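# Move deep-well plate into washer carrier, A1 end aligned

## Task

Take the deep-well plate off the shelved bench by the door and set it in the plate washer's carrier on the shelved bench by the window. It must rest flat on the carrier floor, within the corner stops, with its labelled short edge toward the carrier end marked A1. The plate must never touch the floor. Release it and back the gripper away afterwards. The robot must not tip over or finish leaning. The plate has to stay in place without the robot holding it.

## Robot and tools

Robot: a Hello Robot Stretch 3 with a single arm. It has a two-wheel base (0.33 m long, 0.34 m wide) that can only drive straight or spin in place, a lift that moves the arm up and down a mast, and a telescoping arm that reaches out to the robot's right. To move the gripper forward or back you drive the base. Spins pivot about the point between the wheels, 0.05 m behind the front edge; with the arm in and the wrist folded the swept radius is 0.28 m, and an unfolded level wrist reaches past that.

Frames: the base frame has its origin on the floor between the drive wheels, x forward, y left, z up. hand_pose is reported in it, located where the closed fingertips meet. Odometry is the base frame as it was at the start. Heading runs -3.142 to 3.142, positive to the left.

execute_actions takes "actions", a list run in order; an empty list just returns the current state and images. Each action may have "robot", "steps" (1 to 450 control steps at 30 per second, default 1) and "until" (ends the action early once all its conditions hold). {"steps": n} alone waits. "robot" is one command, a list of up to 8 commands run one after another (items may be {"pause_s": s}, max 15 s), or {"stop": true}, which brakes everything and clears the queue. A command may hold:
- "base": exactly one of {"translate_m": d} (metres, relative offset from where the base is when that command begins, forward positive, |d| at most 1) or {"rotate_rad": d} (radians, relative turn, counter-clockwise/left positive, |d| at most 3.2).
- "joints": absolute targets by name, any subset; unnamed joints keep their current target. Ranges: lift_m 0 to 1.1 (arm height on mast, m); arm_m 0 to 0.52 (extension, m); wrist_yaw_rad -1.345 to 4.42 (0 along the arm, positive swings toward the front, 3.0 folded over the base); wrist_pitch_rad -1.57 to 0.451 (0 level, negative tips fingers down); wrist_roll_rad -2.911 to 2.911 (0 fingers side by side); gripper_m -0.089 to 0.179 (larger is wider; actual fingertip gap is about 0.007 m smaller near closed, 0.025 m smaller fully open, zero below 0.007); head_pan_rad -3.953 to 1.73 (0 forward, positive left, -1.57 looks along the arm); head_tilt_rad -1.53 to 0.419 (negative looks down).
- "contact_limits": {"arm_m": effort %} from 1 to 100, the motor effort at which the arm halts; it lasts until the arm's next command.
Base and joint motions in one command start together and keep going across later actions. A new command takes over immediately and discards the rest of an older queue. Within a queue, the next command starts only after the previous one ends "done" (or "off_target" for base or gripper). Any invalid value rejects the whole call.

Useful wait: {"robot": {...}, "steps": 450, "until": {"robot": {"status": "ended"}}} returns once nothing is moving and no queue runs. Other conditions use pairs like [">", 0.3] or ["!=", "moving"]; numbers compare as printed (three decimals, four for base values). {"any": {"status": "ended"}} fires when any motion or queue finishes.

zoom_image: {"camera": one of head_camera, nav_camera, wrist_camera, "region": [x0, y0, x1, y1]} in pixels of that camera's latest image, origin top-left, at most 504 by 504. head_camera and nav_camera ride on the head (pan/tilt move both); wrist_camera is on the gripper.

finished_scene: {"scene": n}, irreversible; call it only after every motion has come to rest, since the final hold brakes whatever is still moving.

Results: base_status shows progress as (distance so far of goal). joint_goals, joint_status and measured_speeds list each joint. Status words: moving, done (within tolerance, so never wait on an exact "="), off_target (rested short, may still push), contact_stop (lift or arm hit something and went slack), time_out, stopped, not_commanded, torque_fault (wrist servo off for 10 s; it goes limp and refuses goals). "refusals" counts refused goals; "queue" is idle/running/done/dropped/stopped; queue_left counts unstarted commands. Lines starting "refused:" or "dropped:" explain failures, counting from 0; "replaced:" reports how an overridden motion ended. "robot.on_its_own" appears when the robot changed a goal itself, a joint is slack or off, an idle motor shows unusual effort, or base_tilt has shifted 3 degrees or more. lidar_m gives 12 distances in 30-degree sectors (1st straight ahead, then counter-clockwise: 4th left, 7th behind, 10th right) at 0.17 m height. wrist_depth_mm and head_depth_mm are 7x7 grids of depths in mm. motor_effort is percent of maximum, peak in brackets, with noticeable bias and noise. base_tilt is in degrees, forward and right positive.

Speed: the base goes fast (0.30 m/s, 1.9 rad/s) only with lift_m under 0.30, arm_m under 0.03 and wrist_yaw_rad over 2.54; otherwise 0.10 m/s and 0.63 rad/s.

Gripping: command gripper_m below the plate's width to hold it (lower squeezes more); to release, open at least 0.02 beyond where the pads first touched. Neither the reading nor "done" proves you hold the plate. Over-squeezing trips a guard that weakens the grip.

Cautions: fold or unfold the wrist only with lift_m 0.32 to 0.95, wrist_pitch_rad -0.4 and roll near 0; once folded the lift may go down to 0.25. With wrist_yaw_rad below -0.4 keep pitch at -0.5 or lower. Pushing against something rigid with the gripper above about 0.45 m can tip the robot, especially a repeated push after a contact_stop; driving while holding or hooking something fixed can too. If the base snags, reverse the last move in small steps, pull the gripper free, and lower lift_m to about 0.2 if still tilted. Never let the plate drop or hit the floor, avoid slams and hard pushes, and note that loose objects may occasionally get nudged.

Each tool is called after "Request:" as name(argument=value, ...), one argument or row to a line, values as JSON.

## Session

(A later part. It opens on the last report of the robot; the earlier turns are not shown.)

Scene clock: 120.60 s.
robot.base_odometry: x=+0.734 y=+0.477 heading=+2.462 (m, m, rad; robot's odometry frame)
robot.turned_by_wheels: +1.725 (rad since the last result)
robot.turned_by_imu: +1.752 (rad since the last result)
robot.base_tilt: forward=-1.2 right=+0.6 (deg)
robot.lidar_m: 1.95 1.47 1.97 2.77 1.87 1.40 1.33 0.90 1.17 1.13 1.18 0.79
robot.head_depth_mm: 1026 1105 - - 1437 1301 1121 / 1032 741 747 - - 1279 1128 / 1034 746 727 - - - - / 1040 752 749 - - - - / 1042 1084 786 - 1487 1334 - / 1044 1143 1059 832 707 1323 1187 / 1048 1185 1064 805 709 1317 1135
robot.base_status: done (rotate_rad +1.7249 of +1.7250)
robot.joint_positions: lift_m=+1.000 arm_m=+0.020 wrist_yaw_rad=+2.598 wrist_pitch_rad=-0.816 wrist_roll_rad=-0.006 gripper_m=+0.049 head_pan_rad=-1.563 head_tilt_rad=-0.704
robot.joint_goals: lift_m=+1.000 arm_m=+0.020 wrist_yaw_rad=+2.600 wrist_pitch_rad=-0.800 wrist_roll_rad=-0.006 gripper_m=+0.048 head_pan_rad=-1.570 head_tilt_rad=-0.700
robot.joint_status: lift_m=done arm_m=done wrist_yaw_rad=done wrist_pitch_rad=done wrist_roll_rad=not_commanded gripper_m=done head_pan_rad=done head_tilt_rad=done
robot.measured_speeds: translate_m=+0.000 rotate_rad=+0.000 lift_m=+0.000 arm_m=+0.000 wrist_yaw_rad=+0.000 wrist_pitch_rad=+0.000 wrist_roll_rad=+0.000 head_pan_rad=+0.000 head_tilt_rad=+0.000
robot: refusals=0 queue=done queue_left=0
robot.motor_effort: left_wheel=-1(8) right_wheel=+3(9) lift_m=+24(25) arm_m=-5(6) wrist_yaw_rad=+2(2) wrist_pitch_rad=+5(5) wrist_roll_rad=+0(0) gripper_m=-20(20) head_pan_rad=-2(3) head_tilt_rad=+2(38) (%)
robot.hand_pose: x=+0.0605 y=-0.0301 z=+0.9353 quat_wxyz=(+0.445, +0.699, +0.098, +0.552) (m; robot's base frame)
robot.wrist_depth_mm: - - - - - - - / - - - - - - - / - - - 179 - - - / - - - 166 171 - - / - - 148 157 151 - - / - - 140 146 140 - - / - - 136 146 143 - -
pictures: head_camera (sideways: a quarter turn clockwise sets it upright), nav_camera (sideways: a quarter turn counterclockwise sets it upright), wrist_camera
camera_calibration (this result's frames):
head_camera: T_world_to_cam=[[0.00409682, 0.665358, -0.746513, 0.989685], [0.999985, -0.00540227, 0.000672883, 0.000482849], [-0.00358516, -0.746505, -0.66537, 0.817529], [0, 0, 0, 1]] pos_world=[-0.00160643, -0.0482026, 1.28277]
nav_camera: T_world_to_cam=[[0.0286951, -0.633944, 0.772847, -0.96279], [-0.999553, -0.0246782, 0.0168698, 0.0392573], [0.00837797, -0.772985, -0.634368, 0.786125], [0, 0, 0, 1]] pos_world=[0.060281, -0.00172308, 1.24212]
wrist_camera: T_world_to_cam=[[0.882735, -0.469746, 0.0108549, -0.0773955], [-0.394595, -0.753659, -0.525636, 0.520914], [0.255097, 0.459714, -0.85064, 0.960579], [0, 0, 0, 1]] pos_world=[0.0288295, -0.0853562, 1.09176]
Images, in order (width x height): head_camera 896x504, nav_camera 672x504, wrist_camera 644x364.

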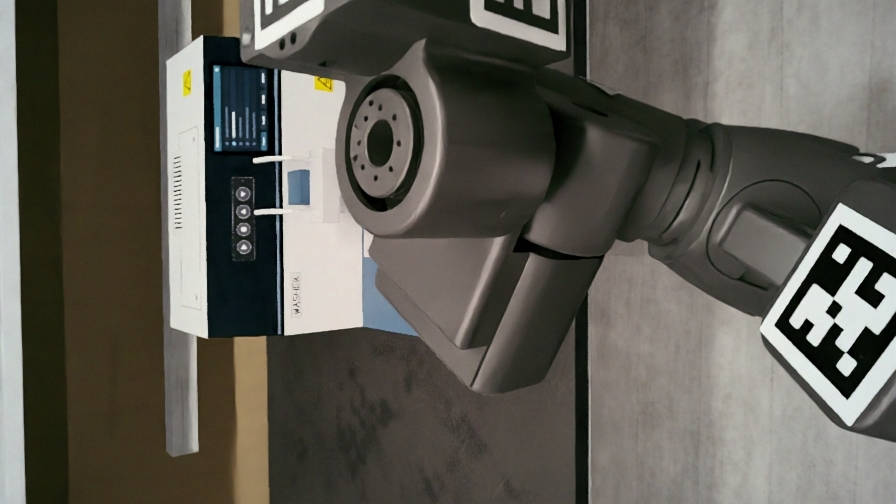

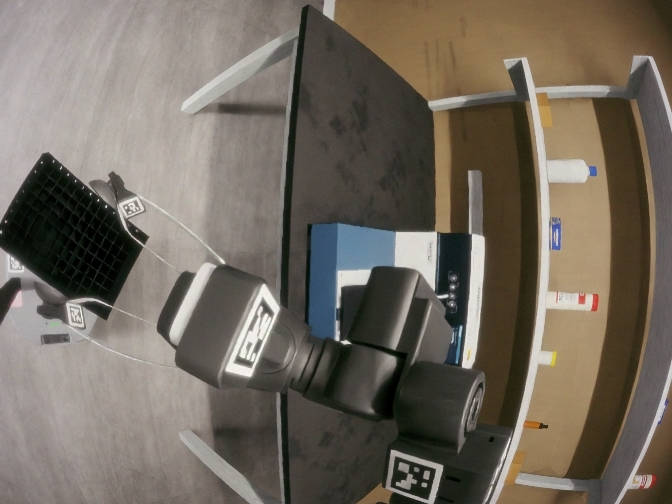

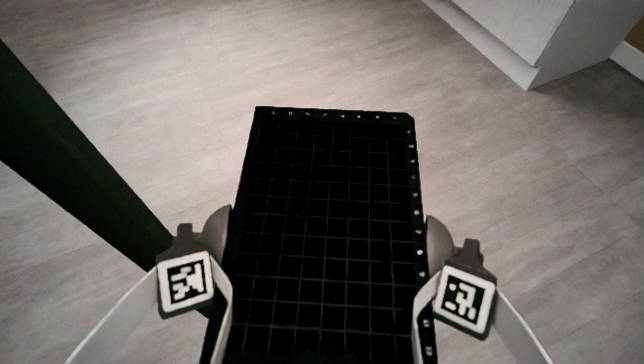

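Request:
execute_actions(
  actions=[
    {"robot":[{"base":{"translate_m":-0.06},"joints":{"wrist_yaw_rad":0.0,"lift_m":1.03,"arm_m":0.12}}],"steps":450,"until":{"robot":{"status":"ended"}}},
  ],
)

Scene clock: 124.20 s.
robot.base_odometry: x=+0.781 y=+0.439 heading=+2.462 (m, m, rad; robot's odometry frame)
robot.turned_by_wheels: +0.000 (rad since the last result)
robot.turned_by_imu: -0.001 (rad since the last result)
robot.base_tilt: forward=-1.1 right=+0.6 (deg)
robot.lidar_m: 2.00 1.53 2.05 2.81 1.78 1.35 1.26 0.85 1.17 1.13 1.17 0.83
robot.head_depth_mm: 842 - - 765 696 1297 1120 / 996 - - 648 677 1310 1128 / 1022 - - - 680 1311 1129 / 1036 752 727 459 682 1317 1132 / 1038 756 764 678 685 1315 1134 / 1043 1116 971 753 686 1321 1136 / 1050 1145 1067 806 710 1323 1136
robot.base_status: done (translate_m -0.0600 of -0.0600)
robot.joint_positions: lift_m=+1.030 arm_m=+0.120 wrist_yaw_rad=+0.003 wrist_pitch_rad=-0.816 wrist_roll_rad=-0.006 gripper_m=+0.049 head_pan_rad=-1.563 head_tilt_rad=-0.704
robot.joint_goals: lift_m=+1.030 arm_m=+0.120 wrist_yaw_rad=+0.000 wrist_pitch_rad=-0.800 wrist_roll_rad=-0.006 gripper_m=+0.048 head_pan_rad=-1.570 head_tilt_rad=-0.700
robot.joint_status: lift_m=done arm_m=done wrist_yaw_rad=done wrist_pitch_rad=done wrist_roll_rad=not_commanded gripper_m=done head_pan_rad=done head_tilt_rad=done
robot.measured_speeds: translate_m=+0.000 rotate_rad=+0.000 lift_m=+0.000 arm_m=+0.000 wrist_yaw_rad=+0.000 wrist_pitch_rad=+0.000 wrist_roll_rad=+0.000 head_pan_rad=+0.000 head_tilt_rad=+0.000
robot: refusals=0 queue=done queue_left=0
robot.motor_effort: left_wheel=-1(6) right_wheel=+3(4) lift_m=+24(24) arm_m=+3(3) wrist_yaw_rad=-2(2) wrist_pitch_rad=+5(5) wrist_roll_rad=+0(0) gripper_m=-19(19) head_pan_rad=-2(2) head_tilt_rad=+2(2) (%)
robot.hand_pose: x=-0.0212 y=-0.4227 z=+0.9653 quat_wxyz=(+0.652, +0.282, -0.646, -0.279) (m; robot's base frame)
robot.wrist_depth_mm: 627 624 419 342 397 614 625 / 537 550 420 426 428 540 551 / 501 476 366 179 360 486 477 / 442 356 328 167 172 424 444 / 402 385 149 157 151 385 397 / 377 380 139 146 139 367 369 / - - 136 146 144 - 794
pictures: head_camera (sideways: a quarter turn clockwise sets it upright), nav_camera (sideways: a quarter turn counterclockwise sets it upright), wrist_camera
camera_calibration (this result's frames):
head_camera: T_world_to_cam=[[0.0040969, 0.665358, -0.746513, 0.989685], [0.999985, -0.00540239, 0.000672883, 0.000482849], [-0.00358525, -0.746505, -0.66537, 0.817529], [0, 0, 0, 1]] pos_world=[-0.00160644, -0.0482026, 1.28277]
nav_camera: T_world_to_cam=[[0.028695, -0.633944, 0.772847, -0.96279], [-0.999553, -0.024678, 0.0168698, 0.0392573], [0.00837788, -0.772985, -0.634368, 0.786125], [0, 0, 0, 1]] pos_world=[0.060281, -0.00172309, 1.24212]
wrist_camera: T_world_to_cam=[[-0.998308, -0.0571239, 0.0108428, -0.0554006], [-0.054288, 0.848975, -0.525637, 0.893183], [0.0208212, -0.525337, -0.85064, 0.766091], [0, 0, 0, 1]] pos_world=[-0.0227687, -0.358999, 1.12176]
Images, in order (width x height): head_camera 896x504, nav_camera 672x504, wrist_camera 644x364.

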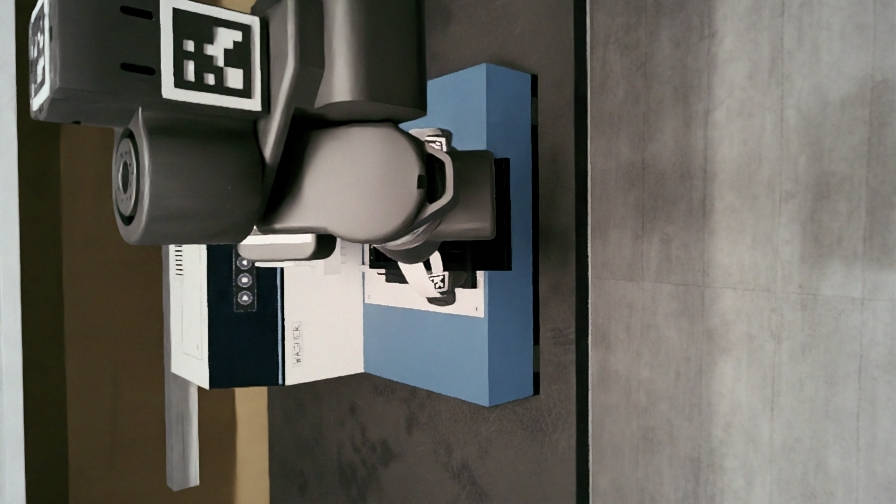

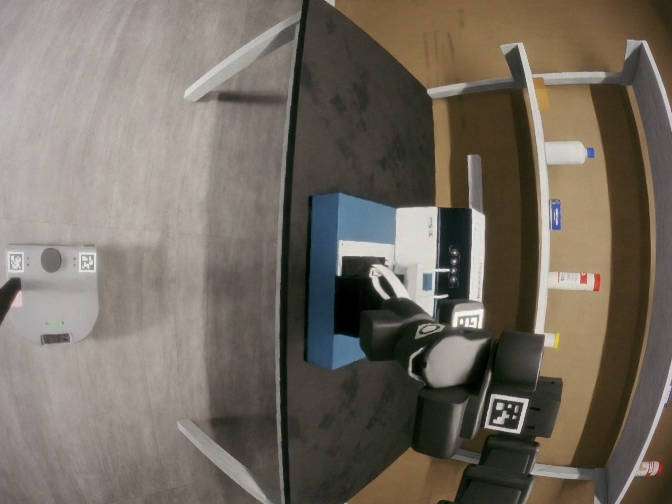

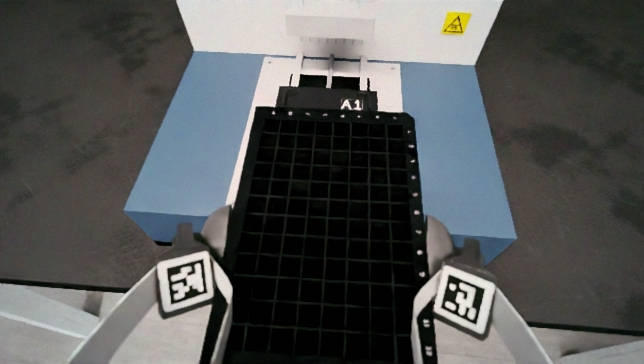

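Request:
execute_actions(
  actions=[
    {"robot":[{"joints":{"wrist_yaw_rad":0.65,"arm_m":0.25,"lift_m":1.05}}],"steps":450,"until":{"robot":{"status":"ended"}}},
  ],
)

Scene clock: 128.47 s.
robot.base_odometry: x=+0.781 y=+0.439 heading=+2.462 (m, m, rad; robot's odometry frame)
robot.turned_by_wheels: +0.000 (rad since the last result)
robot.turned_by_imu: -0.001 (rad since the last result)
robot.base_tilt: forward=-1.1 right=+0.6 (deg)
robot.lidar_m: 2.00 1.53 2.05 2.82 1.79 1.35 1.26 0.85 1.16 1.13 1.17 0.83
robot.head_depth_mm: - 1181 1035 791 696 1302 1121 / - 721 778 671 678 1308 1125 / - - 778 672 679 1307 1127 / 1037 - 772 654 682 1312 1127 / 1040 725 550 647 683 1316 1130 / 1043 1116 953 742 688 1321 1135 / 1047 1150 1062 808 708 1320 1137
robot.base_status: done (translate_m -0.0600 of -0.0600)
robot.joint_positions: lift_m=+1.050 arm_m=+0.250 wrist_yaw_rad=+0.648 wrist_pitch_rad=-0.816 wrist_roll_rad=-0.006 gripper_m=+0.049 head_pan_rad=-1.563 head_tilt_rad=-0.704
robot.joint_goals: lift_m=+1.050 arm_m=+0.250 wrist_yaw_rad=+0.650 wrist_pitch_rad=-0.800 wrist_roll_rad=-0.006 gripper_m=+0.048 head_pan_rad=-1.570 head_tilt_rad=-0.700
robot.joint_status: lift_m=done arm_m=done wrist_yaw_rad=done wrist_pitch_rad=done wrist_roll_rad=not_commanded gripper_m=done head_pan_rad=done head_tilt_rad=done
robot.measured_speeds: translate_m=+0.000 rotate_rad=+0.000 lift_m=+0.000 arm_m=+0.000 wrist_yaw_rad=+0.000 wrist_pitch_rad=+0.000 wrist_roll_rad=+0.000 head_pan_rad=+0.000 head_tilt_rad=+0.000
robot: refusals=0 queue=done queue_left=0
robot.motor_effort: left_wheel=+0(1) right_wheel=+3(3) lift_m=+24(25) arm_m=+3(3) wrist_yaw_rad=+2(3) wrist_pitch_rad=+5(5) wrist_roll_rad=+0(0) gripper_m=-20(20) head_pan_rad=-3(3) head_tilt_rad=+2(3) (%)
robot.hand_pose: x=+0.0738 y=-0.5208 z=+0.9853 quat_wxyz=(+0.707, +0.473, -0.523, -0.058) (m; robot's base frame)
robot.wrist_depth_mm: - 652 649 654 306 268 239 / 586 574 579 585 343 280 244 / 532 508 497 178 345 306 249 / - 461 446 166 172 270 248 / - 437 148 156 151 329 251 / - - 139 146 139 288 301 / - - 136 145 145 265 280
pictures: head_camera (sideways: a quarter turn clockwise sets it upright), nav_camera (sideways: a quarter turn counterclockwise sets it upright), wrist_camera
camera_calibration (this result's frames):
head_camera: T_world_to_cam=[[0.00409682, 0.665358, -0.746513, 0.989685], [0.999985, -0.00540227, 0.000672884, 0.000482847], [-0.00358516, -0.746505, -0.66537, 0.817529], [0, 0, 0, 1]] pos_world=[-0.00160643, -0.0482026, 1.28277]
nav_camera: T_world_to_cam=[[0.0286951, -0.633943, 0.772847, -0.96279], [-0.999553, -0.0246782, 0.0168698, 0.0392573], [0.00837797, -0.772986, -0.634368, 0.786124], [0, 0, 0, 1]] pos_world=[0.060281, -0.00172309, 1.24212]
wrist_camera: T_world_to_cam=[[-0.763291, -0.645964, 0.0108455, -0.290379], [-0.553899, 0.64568, -0.525636, 0.923163], [0.332539, -0.407221, -0.85064, 0.7681], [0, 0, 0, 1]] pos_world=[0.0342724, -0.470855, 1.14177]
Images, in order (width x height): head_camera 896x504, nav_camera 672x504, wrist_camera 644x364.

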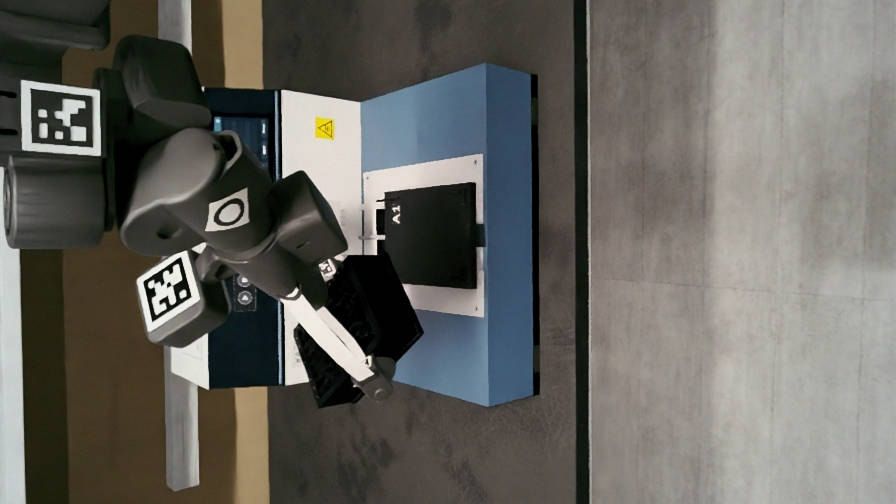

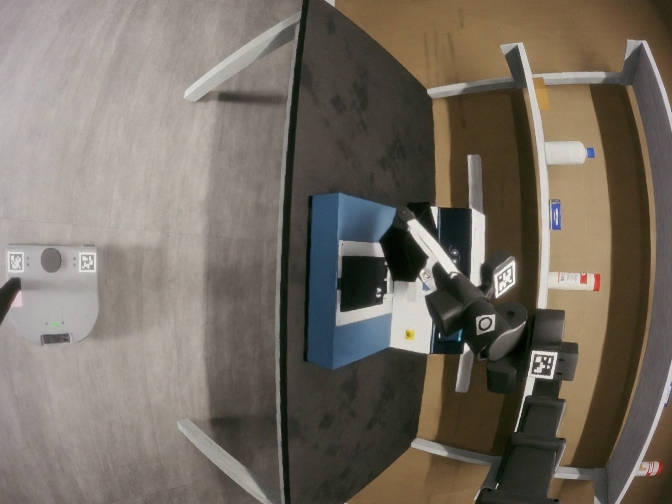

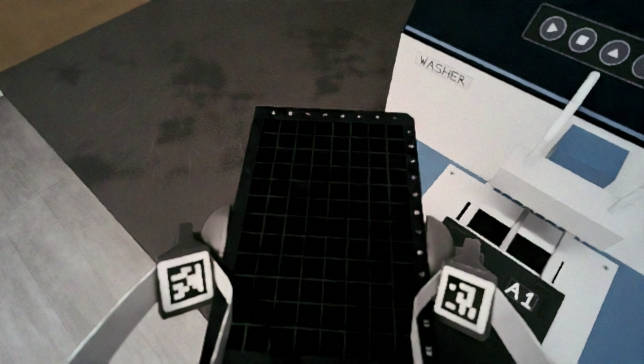

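Request:
zoom_image(
  camera="head_camera",
  region=[350, 140, 510, 330],
)

Request:
zoom_image(
  camera="wrist_camera",
  region=[420, 150, 644, 364],
)

Region (350, 140, 510, 330) of head_camera's 896x504 image, scaled by 2.653, with more detail than that image has; it fills the left 424 columns of this view, and the rest is white.

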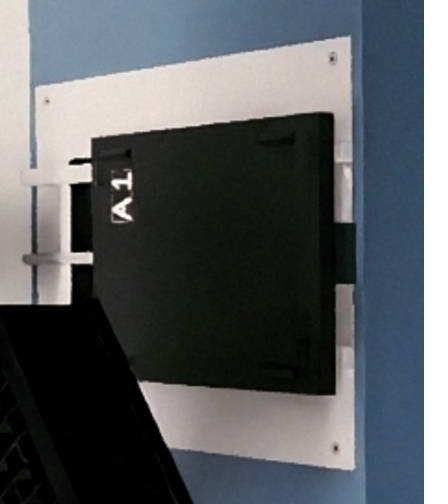

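Region (420, 150, 644, 364) of wrist_camera's 644x364 image, scaled by 2.250; it fills the top 482 rows of this view, and the rest is white.

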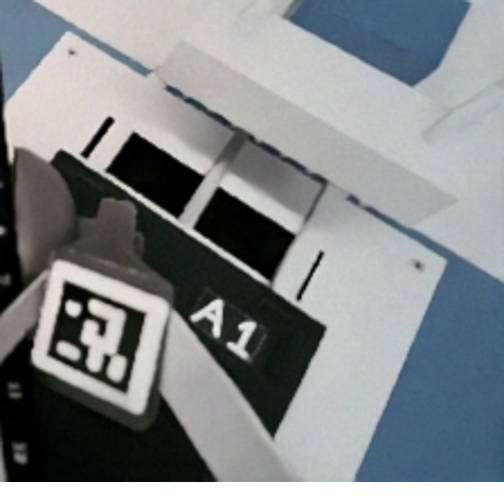

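Request:
execute_actions(
  actions=[
    {"robot":[{"joints":{"wrist_yaw_rad":0.0,"lift_m":0.97}},{"joints":{"arm_m":0.27}}],"steps":450,"until":{"robot":{"status":"ended"}}},
  ],
)

Request:
zoom_image(
  camera="head_camera",
  region=[350, 140, 510, 330],
)

Scene clock: 136.23 s.
robot.base_odometry: x=+0.781 y=+0.439 heading=+2.462 (m, m, rad; robot's odometry frame)
robot.turned_by_wheels: +0.000 (rad since the last result)
robot.turned_by_imu: -0.001 (rad since the last result)
robot.base_tilt: forward=-1.2 right=+0.5 (deg)
robot.lidar_m: 2.00 1.53 2.05 2.82 1.79 1.34 1.27 0.85 1.17 1.13 1.17 0.84
robot.head_depth_mm: 1028 - 992 789 697 1308 1123 / 1028 - 799 671 678 1312 1126 / 1034 - - 650 680 1306 1127 / 1037 802 710 633 681 1311 1133 / 1040 755 766 679 684 1314 1133 / 1046 1121 973 752 687 1320 1131 / 1047 1147 1066 805 709 1318 1138
robot.base_status: done (translate_m -0.0600 of -0.0600)
robot.joint_positions: lift_m=+0.970 arm_m=+0.270 wrist_yaw_rad=+0.002 wrist_pitch_rad=-0.816 wrist_roll_rad=-0.006 gripper_m=+0.049 head_pan_rad=-1.563 head_tilt_rad=-0.704
robot.joint_goals: lift_m=+0.970 arm_m=+0.270 wrist_yaw_rad=+0.000 wrist_pitch_rad=-0.800 wrist_roll_rad=-0.006 gripper_m=+0.048 head_pan_rad=-1.570 head_tilt_rad=-0.700
robot.joint_status: lift_m=done arm_m=done wrist_yaw_rad=done wrist_pitch_rad=done wrist_roll_rad=not_commanded gripper_m=done head_pan_rad=done head_tilt_rad=done
robot.measured_speeds: translate_m=+0.000 rotate_rad=+0.000 lift_m=+0.000 arm_m=+0.000 wrist_yaw_rad=+0.000 wrist_pitch_rad=+0.000 wrist_roll_rad=+0.000 head_pan_rad=+0.000 head_tilt_rad=+0.000
robot: refusals=0 queue=done queue_left=0
robot.motor_effort: left_wheel=-1(1) right_wheel=+3(3) lift_m=+16(23) arm_m=+3(2) wrist_yaw_rad=-2(1) wrist_pitch_rad=+6(5) wrist_roll_rad=+0(0) gripper_m=-20(19) head_pan_rad=-2(2) head_tilt_rad=+3(2) (%)
robot.hand_pose: x=-0.0212 y=-0.5727 z=+0.9058 quat_wxyz=(+0.652, +0.282, -0.646, -0.279) (m; robot's base frame)
robot.wrist_depth_mm: 521 254 243 208 231 232 497 / 456 300 283 200 265 265 450 / 407 296 289 179 284 297 404 / 367 268 257 167 172 267 363 / 317 241 149 156 151 242 337 / 222 227 140 146 139 221 298 / 205 205 137 147 144 202 211
pictures: head_camera (sideways: a quarter turn clockwise sets it upright), nav_camera (sideways: a quarter turn counterclockwise sets it upright), wrist_camera
camera_calibration (this result's frames):
head_camera: T_world_to_cam=[[0.0040969, 0.665358, -0.746513, 0.989685], [0.999985, -0.00540239, 0.000672885, 0.000482846], [-0.00358525, -0.746505, -0.66537, 0.817529], [0, 0, 0, 1]] pos_world=[-0.00160644, -0.0482026, 1.28277]
nav_camera: T_world_to_cam=[[0.028695, -0.633943, 0.772847, -0.96279], [-0.999553, -0.024678, 0.0168698, 0.0392573], [0.00837788, -0.772986, -0.634368, 0.786124], [0, 0, 0, 1]] pos_world=[0.060281, -0.0017231, 1.24212]
wrist_camera: T_world_to_cam=[[-0.998333, -0.0566943, 0.0108426, -0.0631463], [-0.0539225, 0.848999, -0.525636, 0.98928], [0.0205952, -0.525345, -0.85064, 0.636692], [0, 0, 0, 1]] pos_world=[-0.0228093, -0.508995, 1.06228]
Images, in order (width x height): head_camera 896x504, nav_camera 672x504, wrist_camera 644x364.

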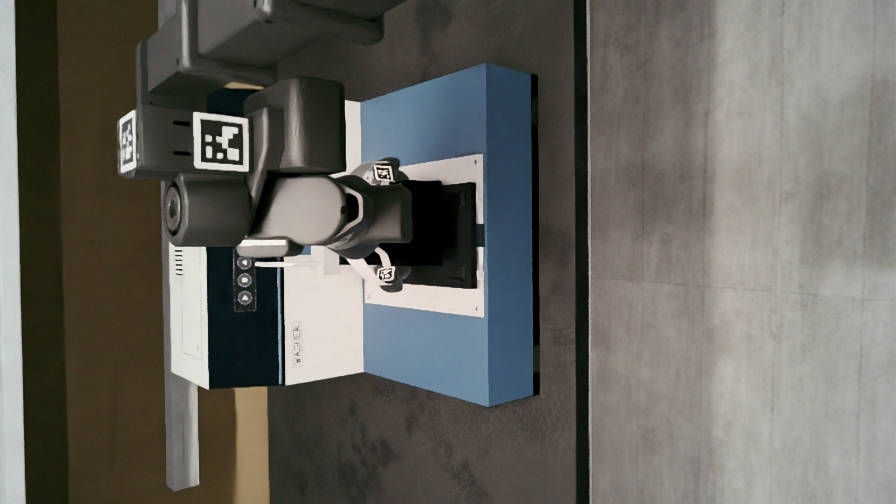

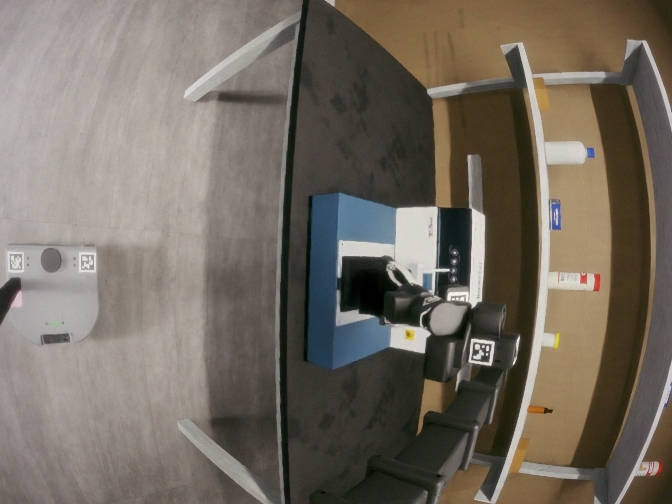

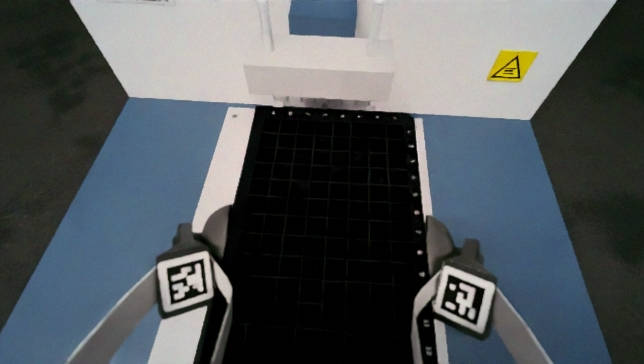

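Region (350, 140, 510, 330) of head_camera's 896x504 image, scaled by 2.653, with more detail than that image has; it fills the left 424 columns of this view, and the rest is white.

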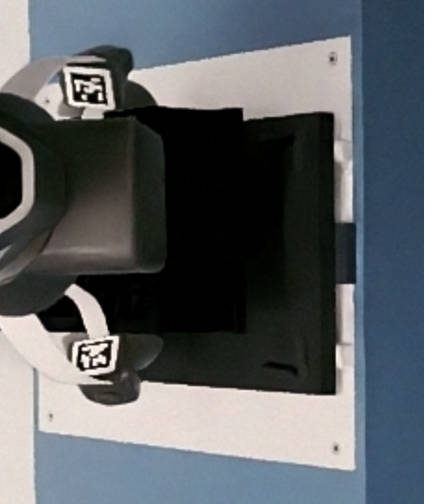

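Request:
execute_actions(
  actions=[
    {"robot":[{"joints":{"lift_m":0.955},"base":{"translate_m":0.012}}],"steps":450,"until":{"robot":{"status":"ended"}}},
  ],
)

Request:
zoom_image(
  camera="head_camera",
  region=[390, 150, 500, 300],
)

Request:
zoom_image(
  camera="wrist_camera",
  region=[200, 40, 470, 260],
)

Scene clock: 141.13 s.
robot.base_odometry: x=+0.771 y=+0.447 heading=+2.462 (m, m, rad; robot's odometry frame)
robot.turned_by_wheels: +0.000 (rad since the last result)
robot.turned_by_imu: -0.001 (rad since the last result)
robot.base_tilt: forward=-1.2 right=+0.6 (deg)
robot.lidar_m: 1.99 1.52 2.04 2.77 1.81 1.36 1.28 0.86 1.17 1.13 1.17 0.82
robot.head_depth_mm: 1024 1103 - 763 695 1300 1120 / 1032 1106 777 673 678 1305 1126 / 1032 1109 - 644 679 1307 1128 / 1039 799 750 633 683 1312 1130 / 1042 755 766 679 684 1315 1133 / 1045 1120 1013 777 706 1315 1131 / 1047 1164 1061 807 709 1324 1129
robot.base_status: done (translate_m +0.0120 of +0.0120)
robot.joint_positions: lift_m=+0.955 arm_m=+0.270 wrist_yaw_rad=+0.002 wrist_pitch_rad=-0.816 wrist_roll_rad=-0.006 gripper_m=+0.049 head_pan_rad=-1.563 head_tilt_rad=-0.704
robot.joint_goals: lift_m=+0.955 arm_m=+0.270 wrist_yaw_rad=+0.000 wrist_pitch_rad=-0.800 wrist_roll_rad=-0.006 gripper_m=+0.048 head_pan_rad=-1.570 head_tilt_rad=-0.700
robot.joint_status: lift_m=done arm_m=done wrist_yaw_rad=done wrist_pitch_rad=done wrist_roll_rad=not_commanded gripper_m=done head_pan_rad=done head_tilt_rad=done
robot.measured_speeds: translate_m=+0.000 rotate_rad=+0.000 lift_m=+0.000 arm_m=+0.000 wrist_yaw_rad=+0.000 wrist_pitch_rad=+0.000 wrist_roll_rad=+0.000 head_pan_rad=+0.000 head_tilt_rad=+0.000
robot: refusals=0 queue=done queue_left=0
robot.motor_effort: left_wheel=-1(3) right_wheel=+3(9) lift_m=+16(14) arm_m=+4(3) wrist_yaw_rad=-1(2) wrist_pitch_rad=+5(5) wrist_roll_rad=+0(0) gripper_m=-20(20) head_pan_rad=-2(2) head_tilt_rad=+2(3) (%)
robot.hand_pose: x=-0.0212 y=-0.5727 z=+0.8908 quat_wxyz=(+0.652, +0.282, -0.646, -0.279) (m; robot's base frame)
robot.wrist_depth_mm: 498 255 248 191 225 233 233 / 427 302 288 201 264 269 428 / 382 273 268 178 263 273 386 / 348 248 238 166 172 248 343 / 270 226 148 156 151 226 235 / 207 210 139 146 137 208 206 / 191 190 136 146 144 188 191
pictures: head_camera (sideways: a quarter turn clockwise sets it upright), nav_camera (sideways: a quarter turn counterclockwise sets it upright), wrist_camera
camera_calibration (this result's frames):
head_camera: T_world_to_cam=[[0.00409698, 0.665358, -0.746513, 0.989685], [0.999985, -0.00540251, 0.000672883, 0.000482849], [-0.00358533, -0.746505, -0.66537, 0.817529], [0, 0, 0, 1]] pos_world=[-0.00160644, -0.0482026, 1.28277]
nav_camera: T_world_to_cam=[[0.028695, -0.633944, 0.772847, -0.96279], [-0.999553, -0.0246779, 0.0168698, 0.0392573], [0.00837779, -0.772985, -0.634368, 0.786125], [0, 0, 0, 1]] pos_world=[0.060281, -0.0017231, 1.24212]
wrist_camera: T_world_to_cam=[[-0.998335, -0.0566588, 0.0108426, -0.062969], [-0.0538924, 0.849001, -0.525636, 0.981398], [0.0205765, -0.525345, -0.85064, 0.623929], [0, 0, 0, 1]] pos_world=[-0.0228127, -0.508996, 1.04728]
Images, in order (width x height): head_camera 896x504, nav_camera 672x504, wrist_camera 644x364.

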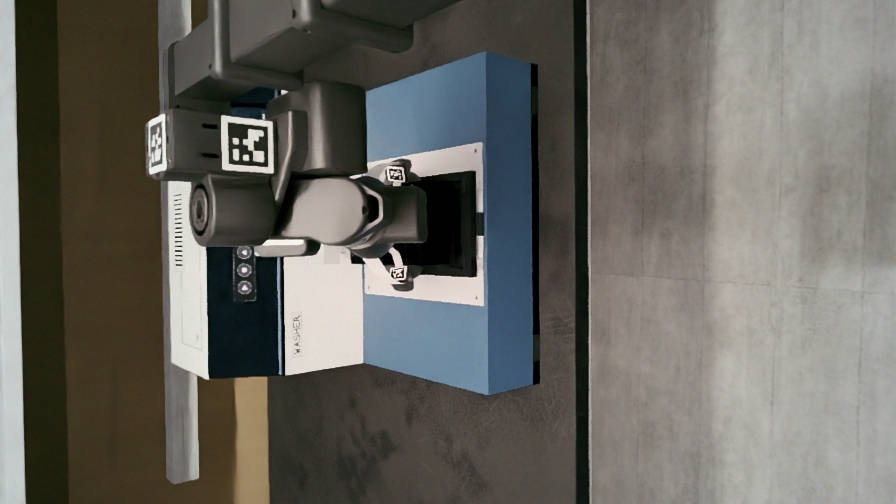

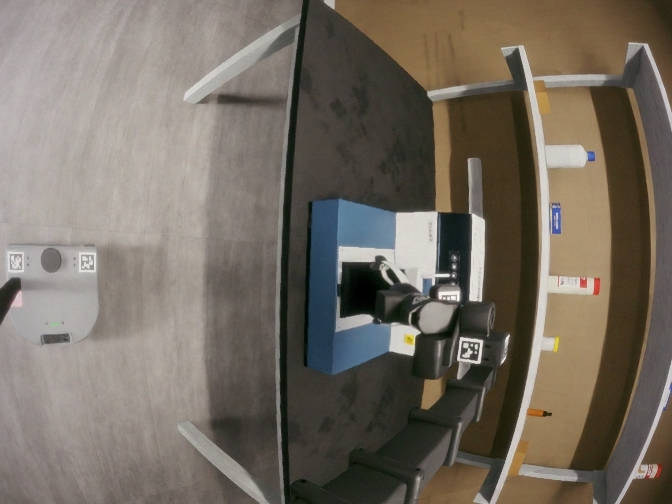

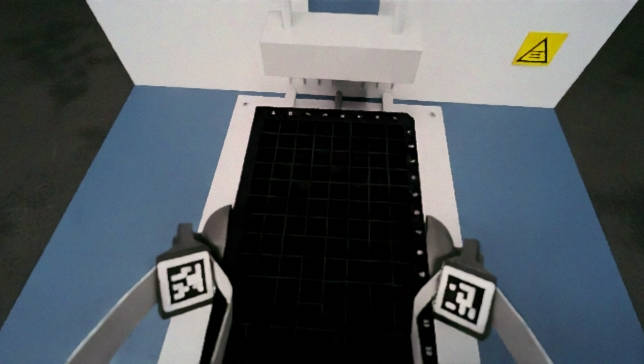

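Region (390, 150, 500, 300) of head_camera's 896x504 image, scaled by 3.360, with more detail than that image has; it fills the left 370 columns of this view, and the rest is white.

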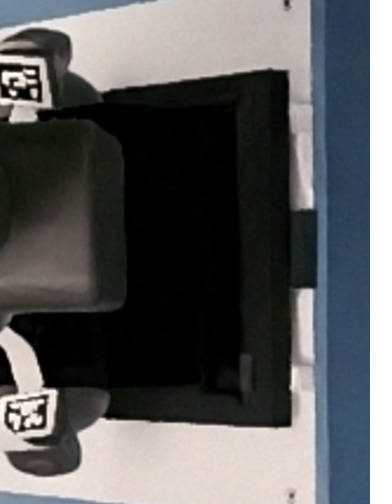

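Region (200, 40, 470, 260) of wrist_camera's 644x364 image, scaled by 1.867; it fills the top 411 rows of this view, and the rest is white.

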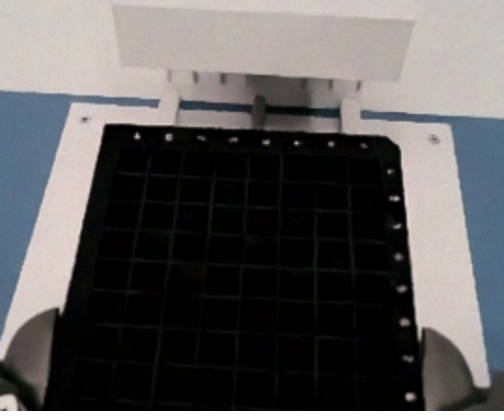

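Request:
execute_actions(
  actions=[
    {"robot":[{"joints":{"lift_m":0.949,"wrist_yaw_rad":-0.018},"base":{"translate_m":0.0025}}],"steps":450,"until":{"robot":{"status":"ended"}}},
  ],
)

Request:
zoom_image(
  camera="head_camera",
  region=[430, 235, 490, 285],
)

Request:
zoom_image(
  camera="head_camera",
  region=[430, 160, 490, 210],
)

Request:
zoom_image(
  camera="wrist_camera",
  region=[200, 40, 470, 260],
)

Scene clock: 152.03 s.
robot.base_odometry: x=+0.769 y=+0.448 heading=+2.462 (m, m, rad; robot's odometry frame)
robot.turned_by_wheels: +0.000 (rad since the last result)
robot.turned_by_imu: -0.001 (rad since the last result)
robot.base_tilt: forward=-1.2 right=+0.6 (deg)
robot.lidar_m: 1.99 1.52 2.03 2.82 1.81 1.36 1.28 0.86 1.17 1.13 1.18 0.82
robot.head_depth_mm: 1029 1117 - 740 695 1301 1123 / 1029 1109 - 671 678 1307 1125 / 1034 1110 - 644 680 1311 1126 / 1034 796 749 632 682 1315 1129 / 1037 757 766 679 683 1316 1130 / 1040 1121 1015 774 707 1315 1135 / 1044 1168 1062 807 707 1323 1135
robot.base_status: done (translate_m +0.0025 of +0.0025)
robot.joint_positions: lift_m=+0.949 arm_m=+0.270 wrist_yaw_rad=-0.015 wrist_pitch_rad=-0.816 wrist_roll_rad=-0.006 gripper_m=+0.049 head_pan_rad=-1.563 head_tilt_rad=-0.704
robot.joint_goals: lift_m=+0.949 arm_m=+0.270 wrist_yaw_rad=-0.018 wrist_pitch_rad=-0.800 wrist_roll_rad=-0.006 gripper_m=+0.048 head_pan_rad=-1.570 head_tilt_rad=-0.700
robot.joint_status: lift_m=done arm_m=done wrist_yaw_rad=done wrist_pitch_rad=done wrist_roll_rad=not_commanded gripper_m=done head_pan_rad=done head_tilt_rad=done
robot.measured_speeds: translate_m=+0.000 rotate_rad=+0.000 lift_m=+0.000 arm_m=+0.000 wrist_yaw_rad=+0.000 wrist_pitch_rad=+0.000 wrist_roll_rad=+0.000 head_pan_rad=+0.000 head_tilt_rad=+0.000
robot: refusals=0 queue=done queue_left=0
robot.motor_effort: left_wheel=-1(3) right_wheel=+3(9) lift_m=+16(16) arm_m=+4(4) wrist_yaw_rad=-2(1) wrist_pitch_rad=+6(6) wrist_roll_rad=+0(0) gripper_m=-20(20) head_pan_rad=-2(3) head_tilt_rad=+2(2) (%)
robot.hand_pose: x=-0.0240 y=-0.5726 z=+0.8848 quat_wxyz=(+0.649, +0.277, -0.649, -0.285) (m; robot's base frame)
robot.wrist_depth_mm: 482 251 241 182 192 234 239 / 421 295 283 279 275 270 421 / 374 265 262 178 255 269 372 / 336 241 231 167 172 241 332 / 224 221 148 156 152 219 223 / 200 203 139 146 139 201 200 / 185 184 136 146 144 184 186
pictures: head_camera (sideways: a quarter turn clockwise sets it upright), nav_camera (sideways: a quarter turn counterclockwise sets it upright), wrist_camera
camera_calibration (this result's frames):
head_camera: T_world_to_cam=[[0.00409698, 0.665358, -0.746513, 0.989685], [0.999985, -0.00540251, 0.000672881, 0.000482851], [-0.00358534, -0.746505, -0.66537, 0.817529], [0, 0, 0, 1]] pos_world=[-0.00160644, -0.0482026, 1.28277]
nav_camera: T_world_to_cam=[[0.028695, -0.633944, 0.772847, -0.96279], [-0.999553, -0.0246779, 0.0168698, 0.0392573], [0.00837779, -0.772985, -0.634368, 0.786125], [0, 0, 0, 1]] pos_world=[0.060281, -0.00172309, 1.24212]
wrist_camera: T_world_to_cam=[[-0.999181, -0.0389737, 0.0108425, -0.0555897], [-0.0388517, 0.849822, -0.525637, 0.978907], [0.0112718, -0.525627, -0.85064, 0.61851], [0, 0, 0, 1]] pos_world=[-0.0244837, -0.508957, 1.04128]
Images, in order (width x height): head_camera 896x504, nav_camera 672x504, wrist_camera 644x364.

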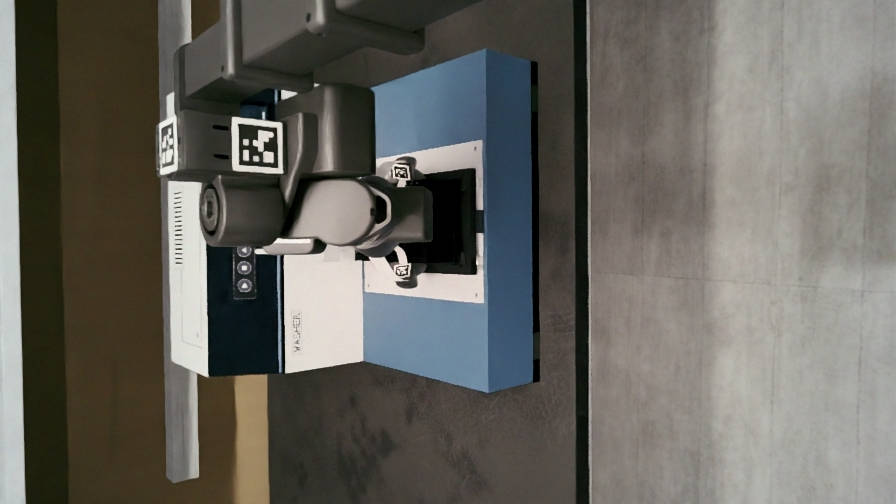

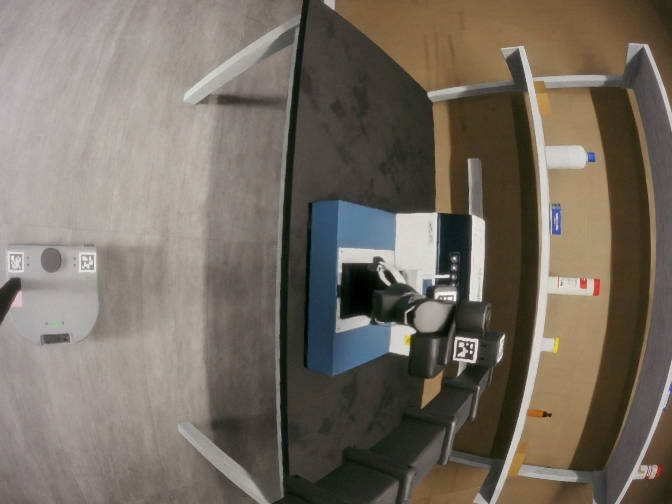

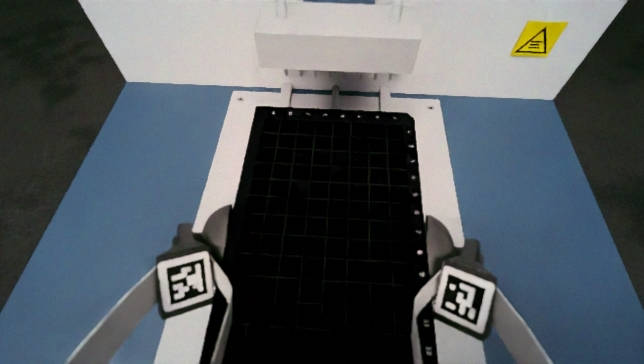

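Region (430, 235, 490, 285) of head_camera's 896x504 image, scaled by 8.400, with more detail than that image has.

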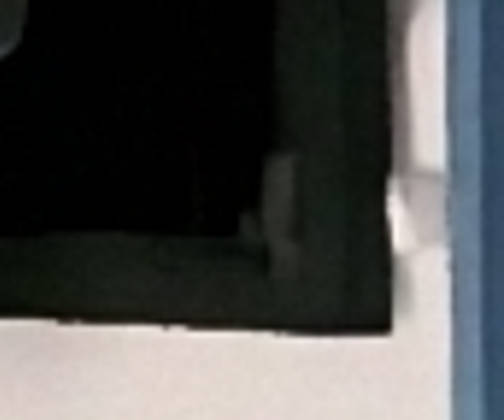

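Region (430, 160, 490, 210) of head_camera's 896x504 image, scaled by 8.400, with more detail than that image has.

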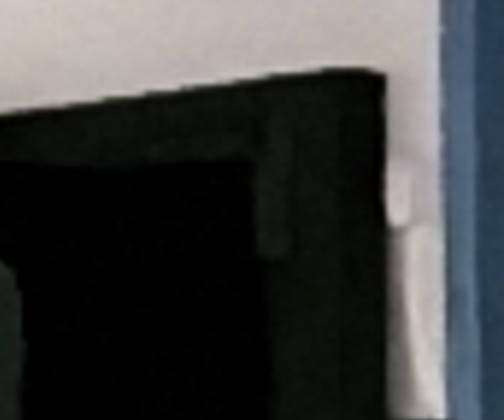

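Region (200, 40, 470, 260) of wrist_camera's 644x364 image, scaled by 1.867; it fills the top 411 rows of this view, and the rest is white.

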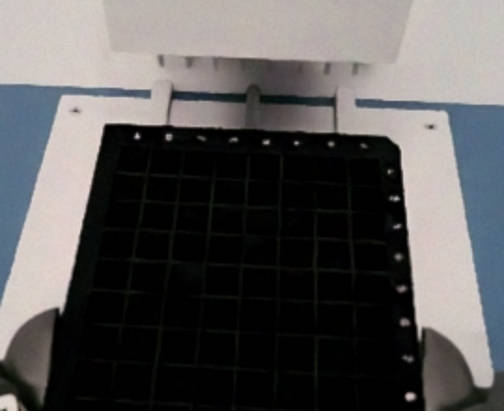

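Request:
execute_actions(
  actions=[
    {"robot":[{"joints":{"lift_m":0.945}}],"steps":450,"until":{"robot":{"status":"ended"}}},
  ],
)

Request:
zoom_image(
  camera="head_camera",
  region=[430, 235, 490, 285],
)

Request:
zoom_image(
  camera="head_camera",
  region=[430, 160, 490, 210],
)

Scene clock: 156.07 s.
robot.base_odometry: x=+0.769 y=+0.448 heading=+2.462 (m, m, rad; robot's odometry frame)
robot.turned_by_wheels: +0.000 (rad since the last result)
robot.turned_by_imu: -0.001 (rad since the last result)
robot.base_tilt: forward=-1.1 right=+0.6 (deg)
robot.lidar_m: 1.99 1.51 2.03 2.81 1.80 1.36 1.28 0.86 1.16 1.13 1.17 0.82
robot.head_depth_mm: 1031 1111 - 739 695 1303 1121 / 1033 1105 - 671 677 1310 1125 / 1032 1105 - 643 681 1304 1128 / 1037 800 764 634 683 1318 1132 / 1039 755 765 679 684 1315 1135 / 1048 1121 1011 775 706 1319 1138 / 1048 1175 1062 805 709 1322 1134
robot.base_status: done (translate_m +0.0025 of +0.0025)
robot.joint_positions: lift_m=+0.945 arm_m=+0.270 wrist_yaw_rad=-0.015 wrist_pitch_rad=-0.816 wrist_roll_rad=-0.006 gripper_m=+0.049 head_pan_rad=-1.563 head_tilt_rad=-0.704
robot.joint_goals: lift_m=+0.945 arm_m=+0.270 wrist_yaw_rad=-0.018 wrist_pitch_rad=-0.800 wrist_roll_rad=-0.006 gripper_m=+0.048 head_pan_rad=-1.570 head_tilt_rad=-0.700
robot.joint_status: lift_m=done arm_m=done wrist_yaw_rad=done wrist_pitch_rad=done wrist_roll_rad=not_commanded gripper_m=done head_pan_rad=done head_tilt_rad=done
robot.measured_speeds: translate_m=+0.000 rotate_rad=+0.000 lift_m=+0.000 arm_m=+0.000 wrist_yaw_rad=+0.000 wrist_pitch_rad=+0.000 wrist_roll_rad=+0.000 head_pan_rad=+0.000 head_tilt_rad=+0.000
robot: refusals=0 queue=done queue_left=0
robot.motor_effort: left_wheel=+0(1) right_wheel=+3(3) lift_m=+16(14) arm_m=+3(3) wrist_yaw_rad=-3(2) wrist_pitch_rad=+5(5) wrist_roll_rad=+0(0) gripper_m=-20(20) head_pan_rad=-2(3) head_tilt_rad=+3(3) (%)
robot.hand_pose: x=-0.0240 y=-0.5726 z=+0.8808 quat_wxyz=(+0.649, +0.277, -0.649, -0.285) (m; robot's base frame)
robot.wrist_depth_mm: 481 253 241 180 186 235 237 / 416 283 278 278 274 272 408 / 369 259 257 179 250 261 372 / 327 235 226 167 171 236 323 / 216 214 149 157 151 214 219 / 198 199 140 147 140 196 197 / 181 181 136 146 144 179 182
pictures: head_camera (sideways: a quarter turn clockwise sets it upright), nav_camera (sideways: a quarter turn counterclockwise sets it upright), wrist_camera
camera_calibration (this result's frames):
head_camera: T_world_to_cam=[[0.00409698, 0.665358, -0.746513, 0.989685], [0.999985, -0.00540251, 0.000672883, 0.000482849], [-0.00358533, -0.746505, -0.66537, 0.817529], [0, 0, 0, 1]] pos_world=[-0.00160644, -0.0482026, 1.28277]
nav_camera: T_world_to_cam=[[0.028695, -0.633944, 0.772847, -0.96279], [-0.999553, -0.0246779, 0.0168698, 0.0392573], [0.00837779, -0.772985, -0.634368, 0.786125], [0, 0, 0, 1]] pos_world=[0.060281, -0.0017231, 1.24212]
wrist_camera: T_world_to_cam=[[-0.999181, -0.0389736, 0.0108424, -0.0555462], [-0.0388516, 0.849822, -0.525636, 0.976803], [0.0112718, -0.525627, -0.85064, 0.615106], [0, 0, 0, 1]] pos_world=[-0.0244837, -0.508957, 1.03728]
Images, in order (width x height): head_camera 896x504, nav_camera 672x504, wrist_camera 644x364.

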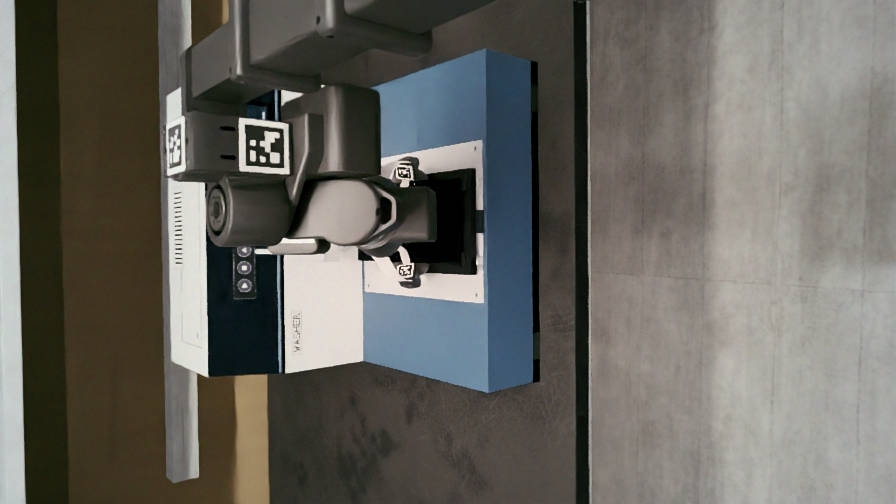

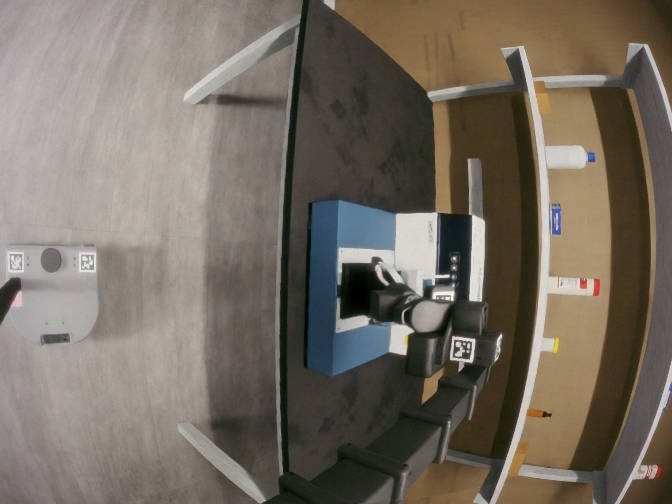

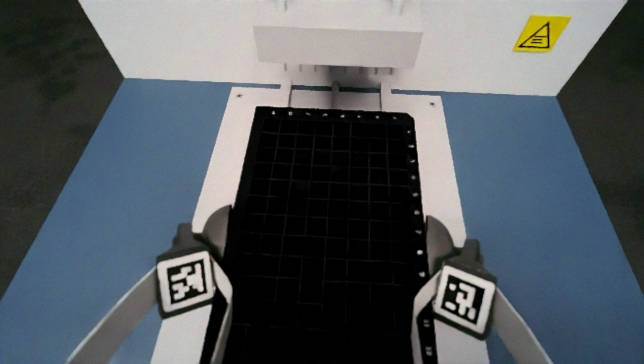

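Region (430, 235, 490, 285) of head_camera's 896x504 image, scaled by 8.400, with more detail than that image has.

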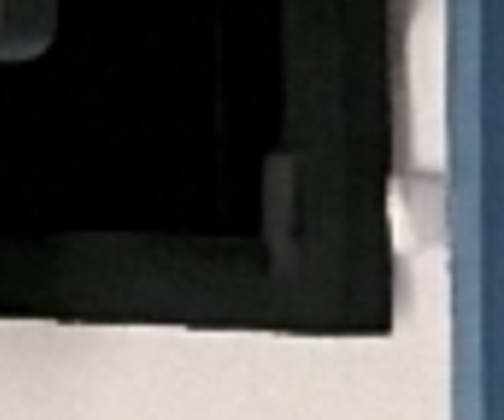

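Region (430, 160, 490, 210) of head_camera's 896x504 image, scaled by 8.400, with more detail than that image has.

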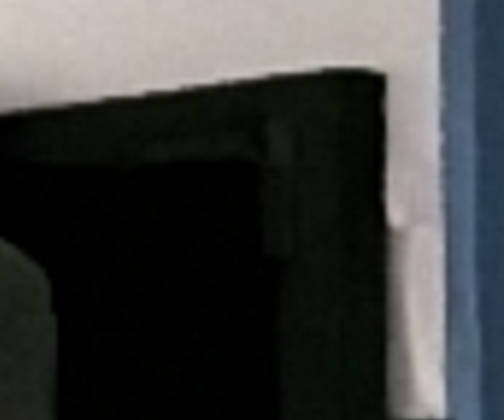

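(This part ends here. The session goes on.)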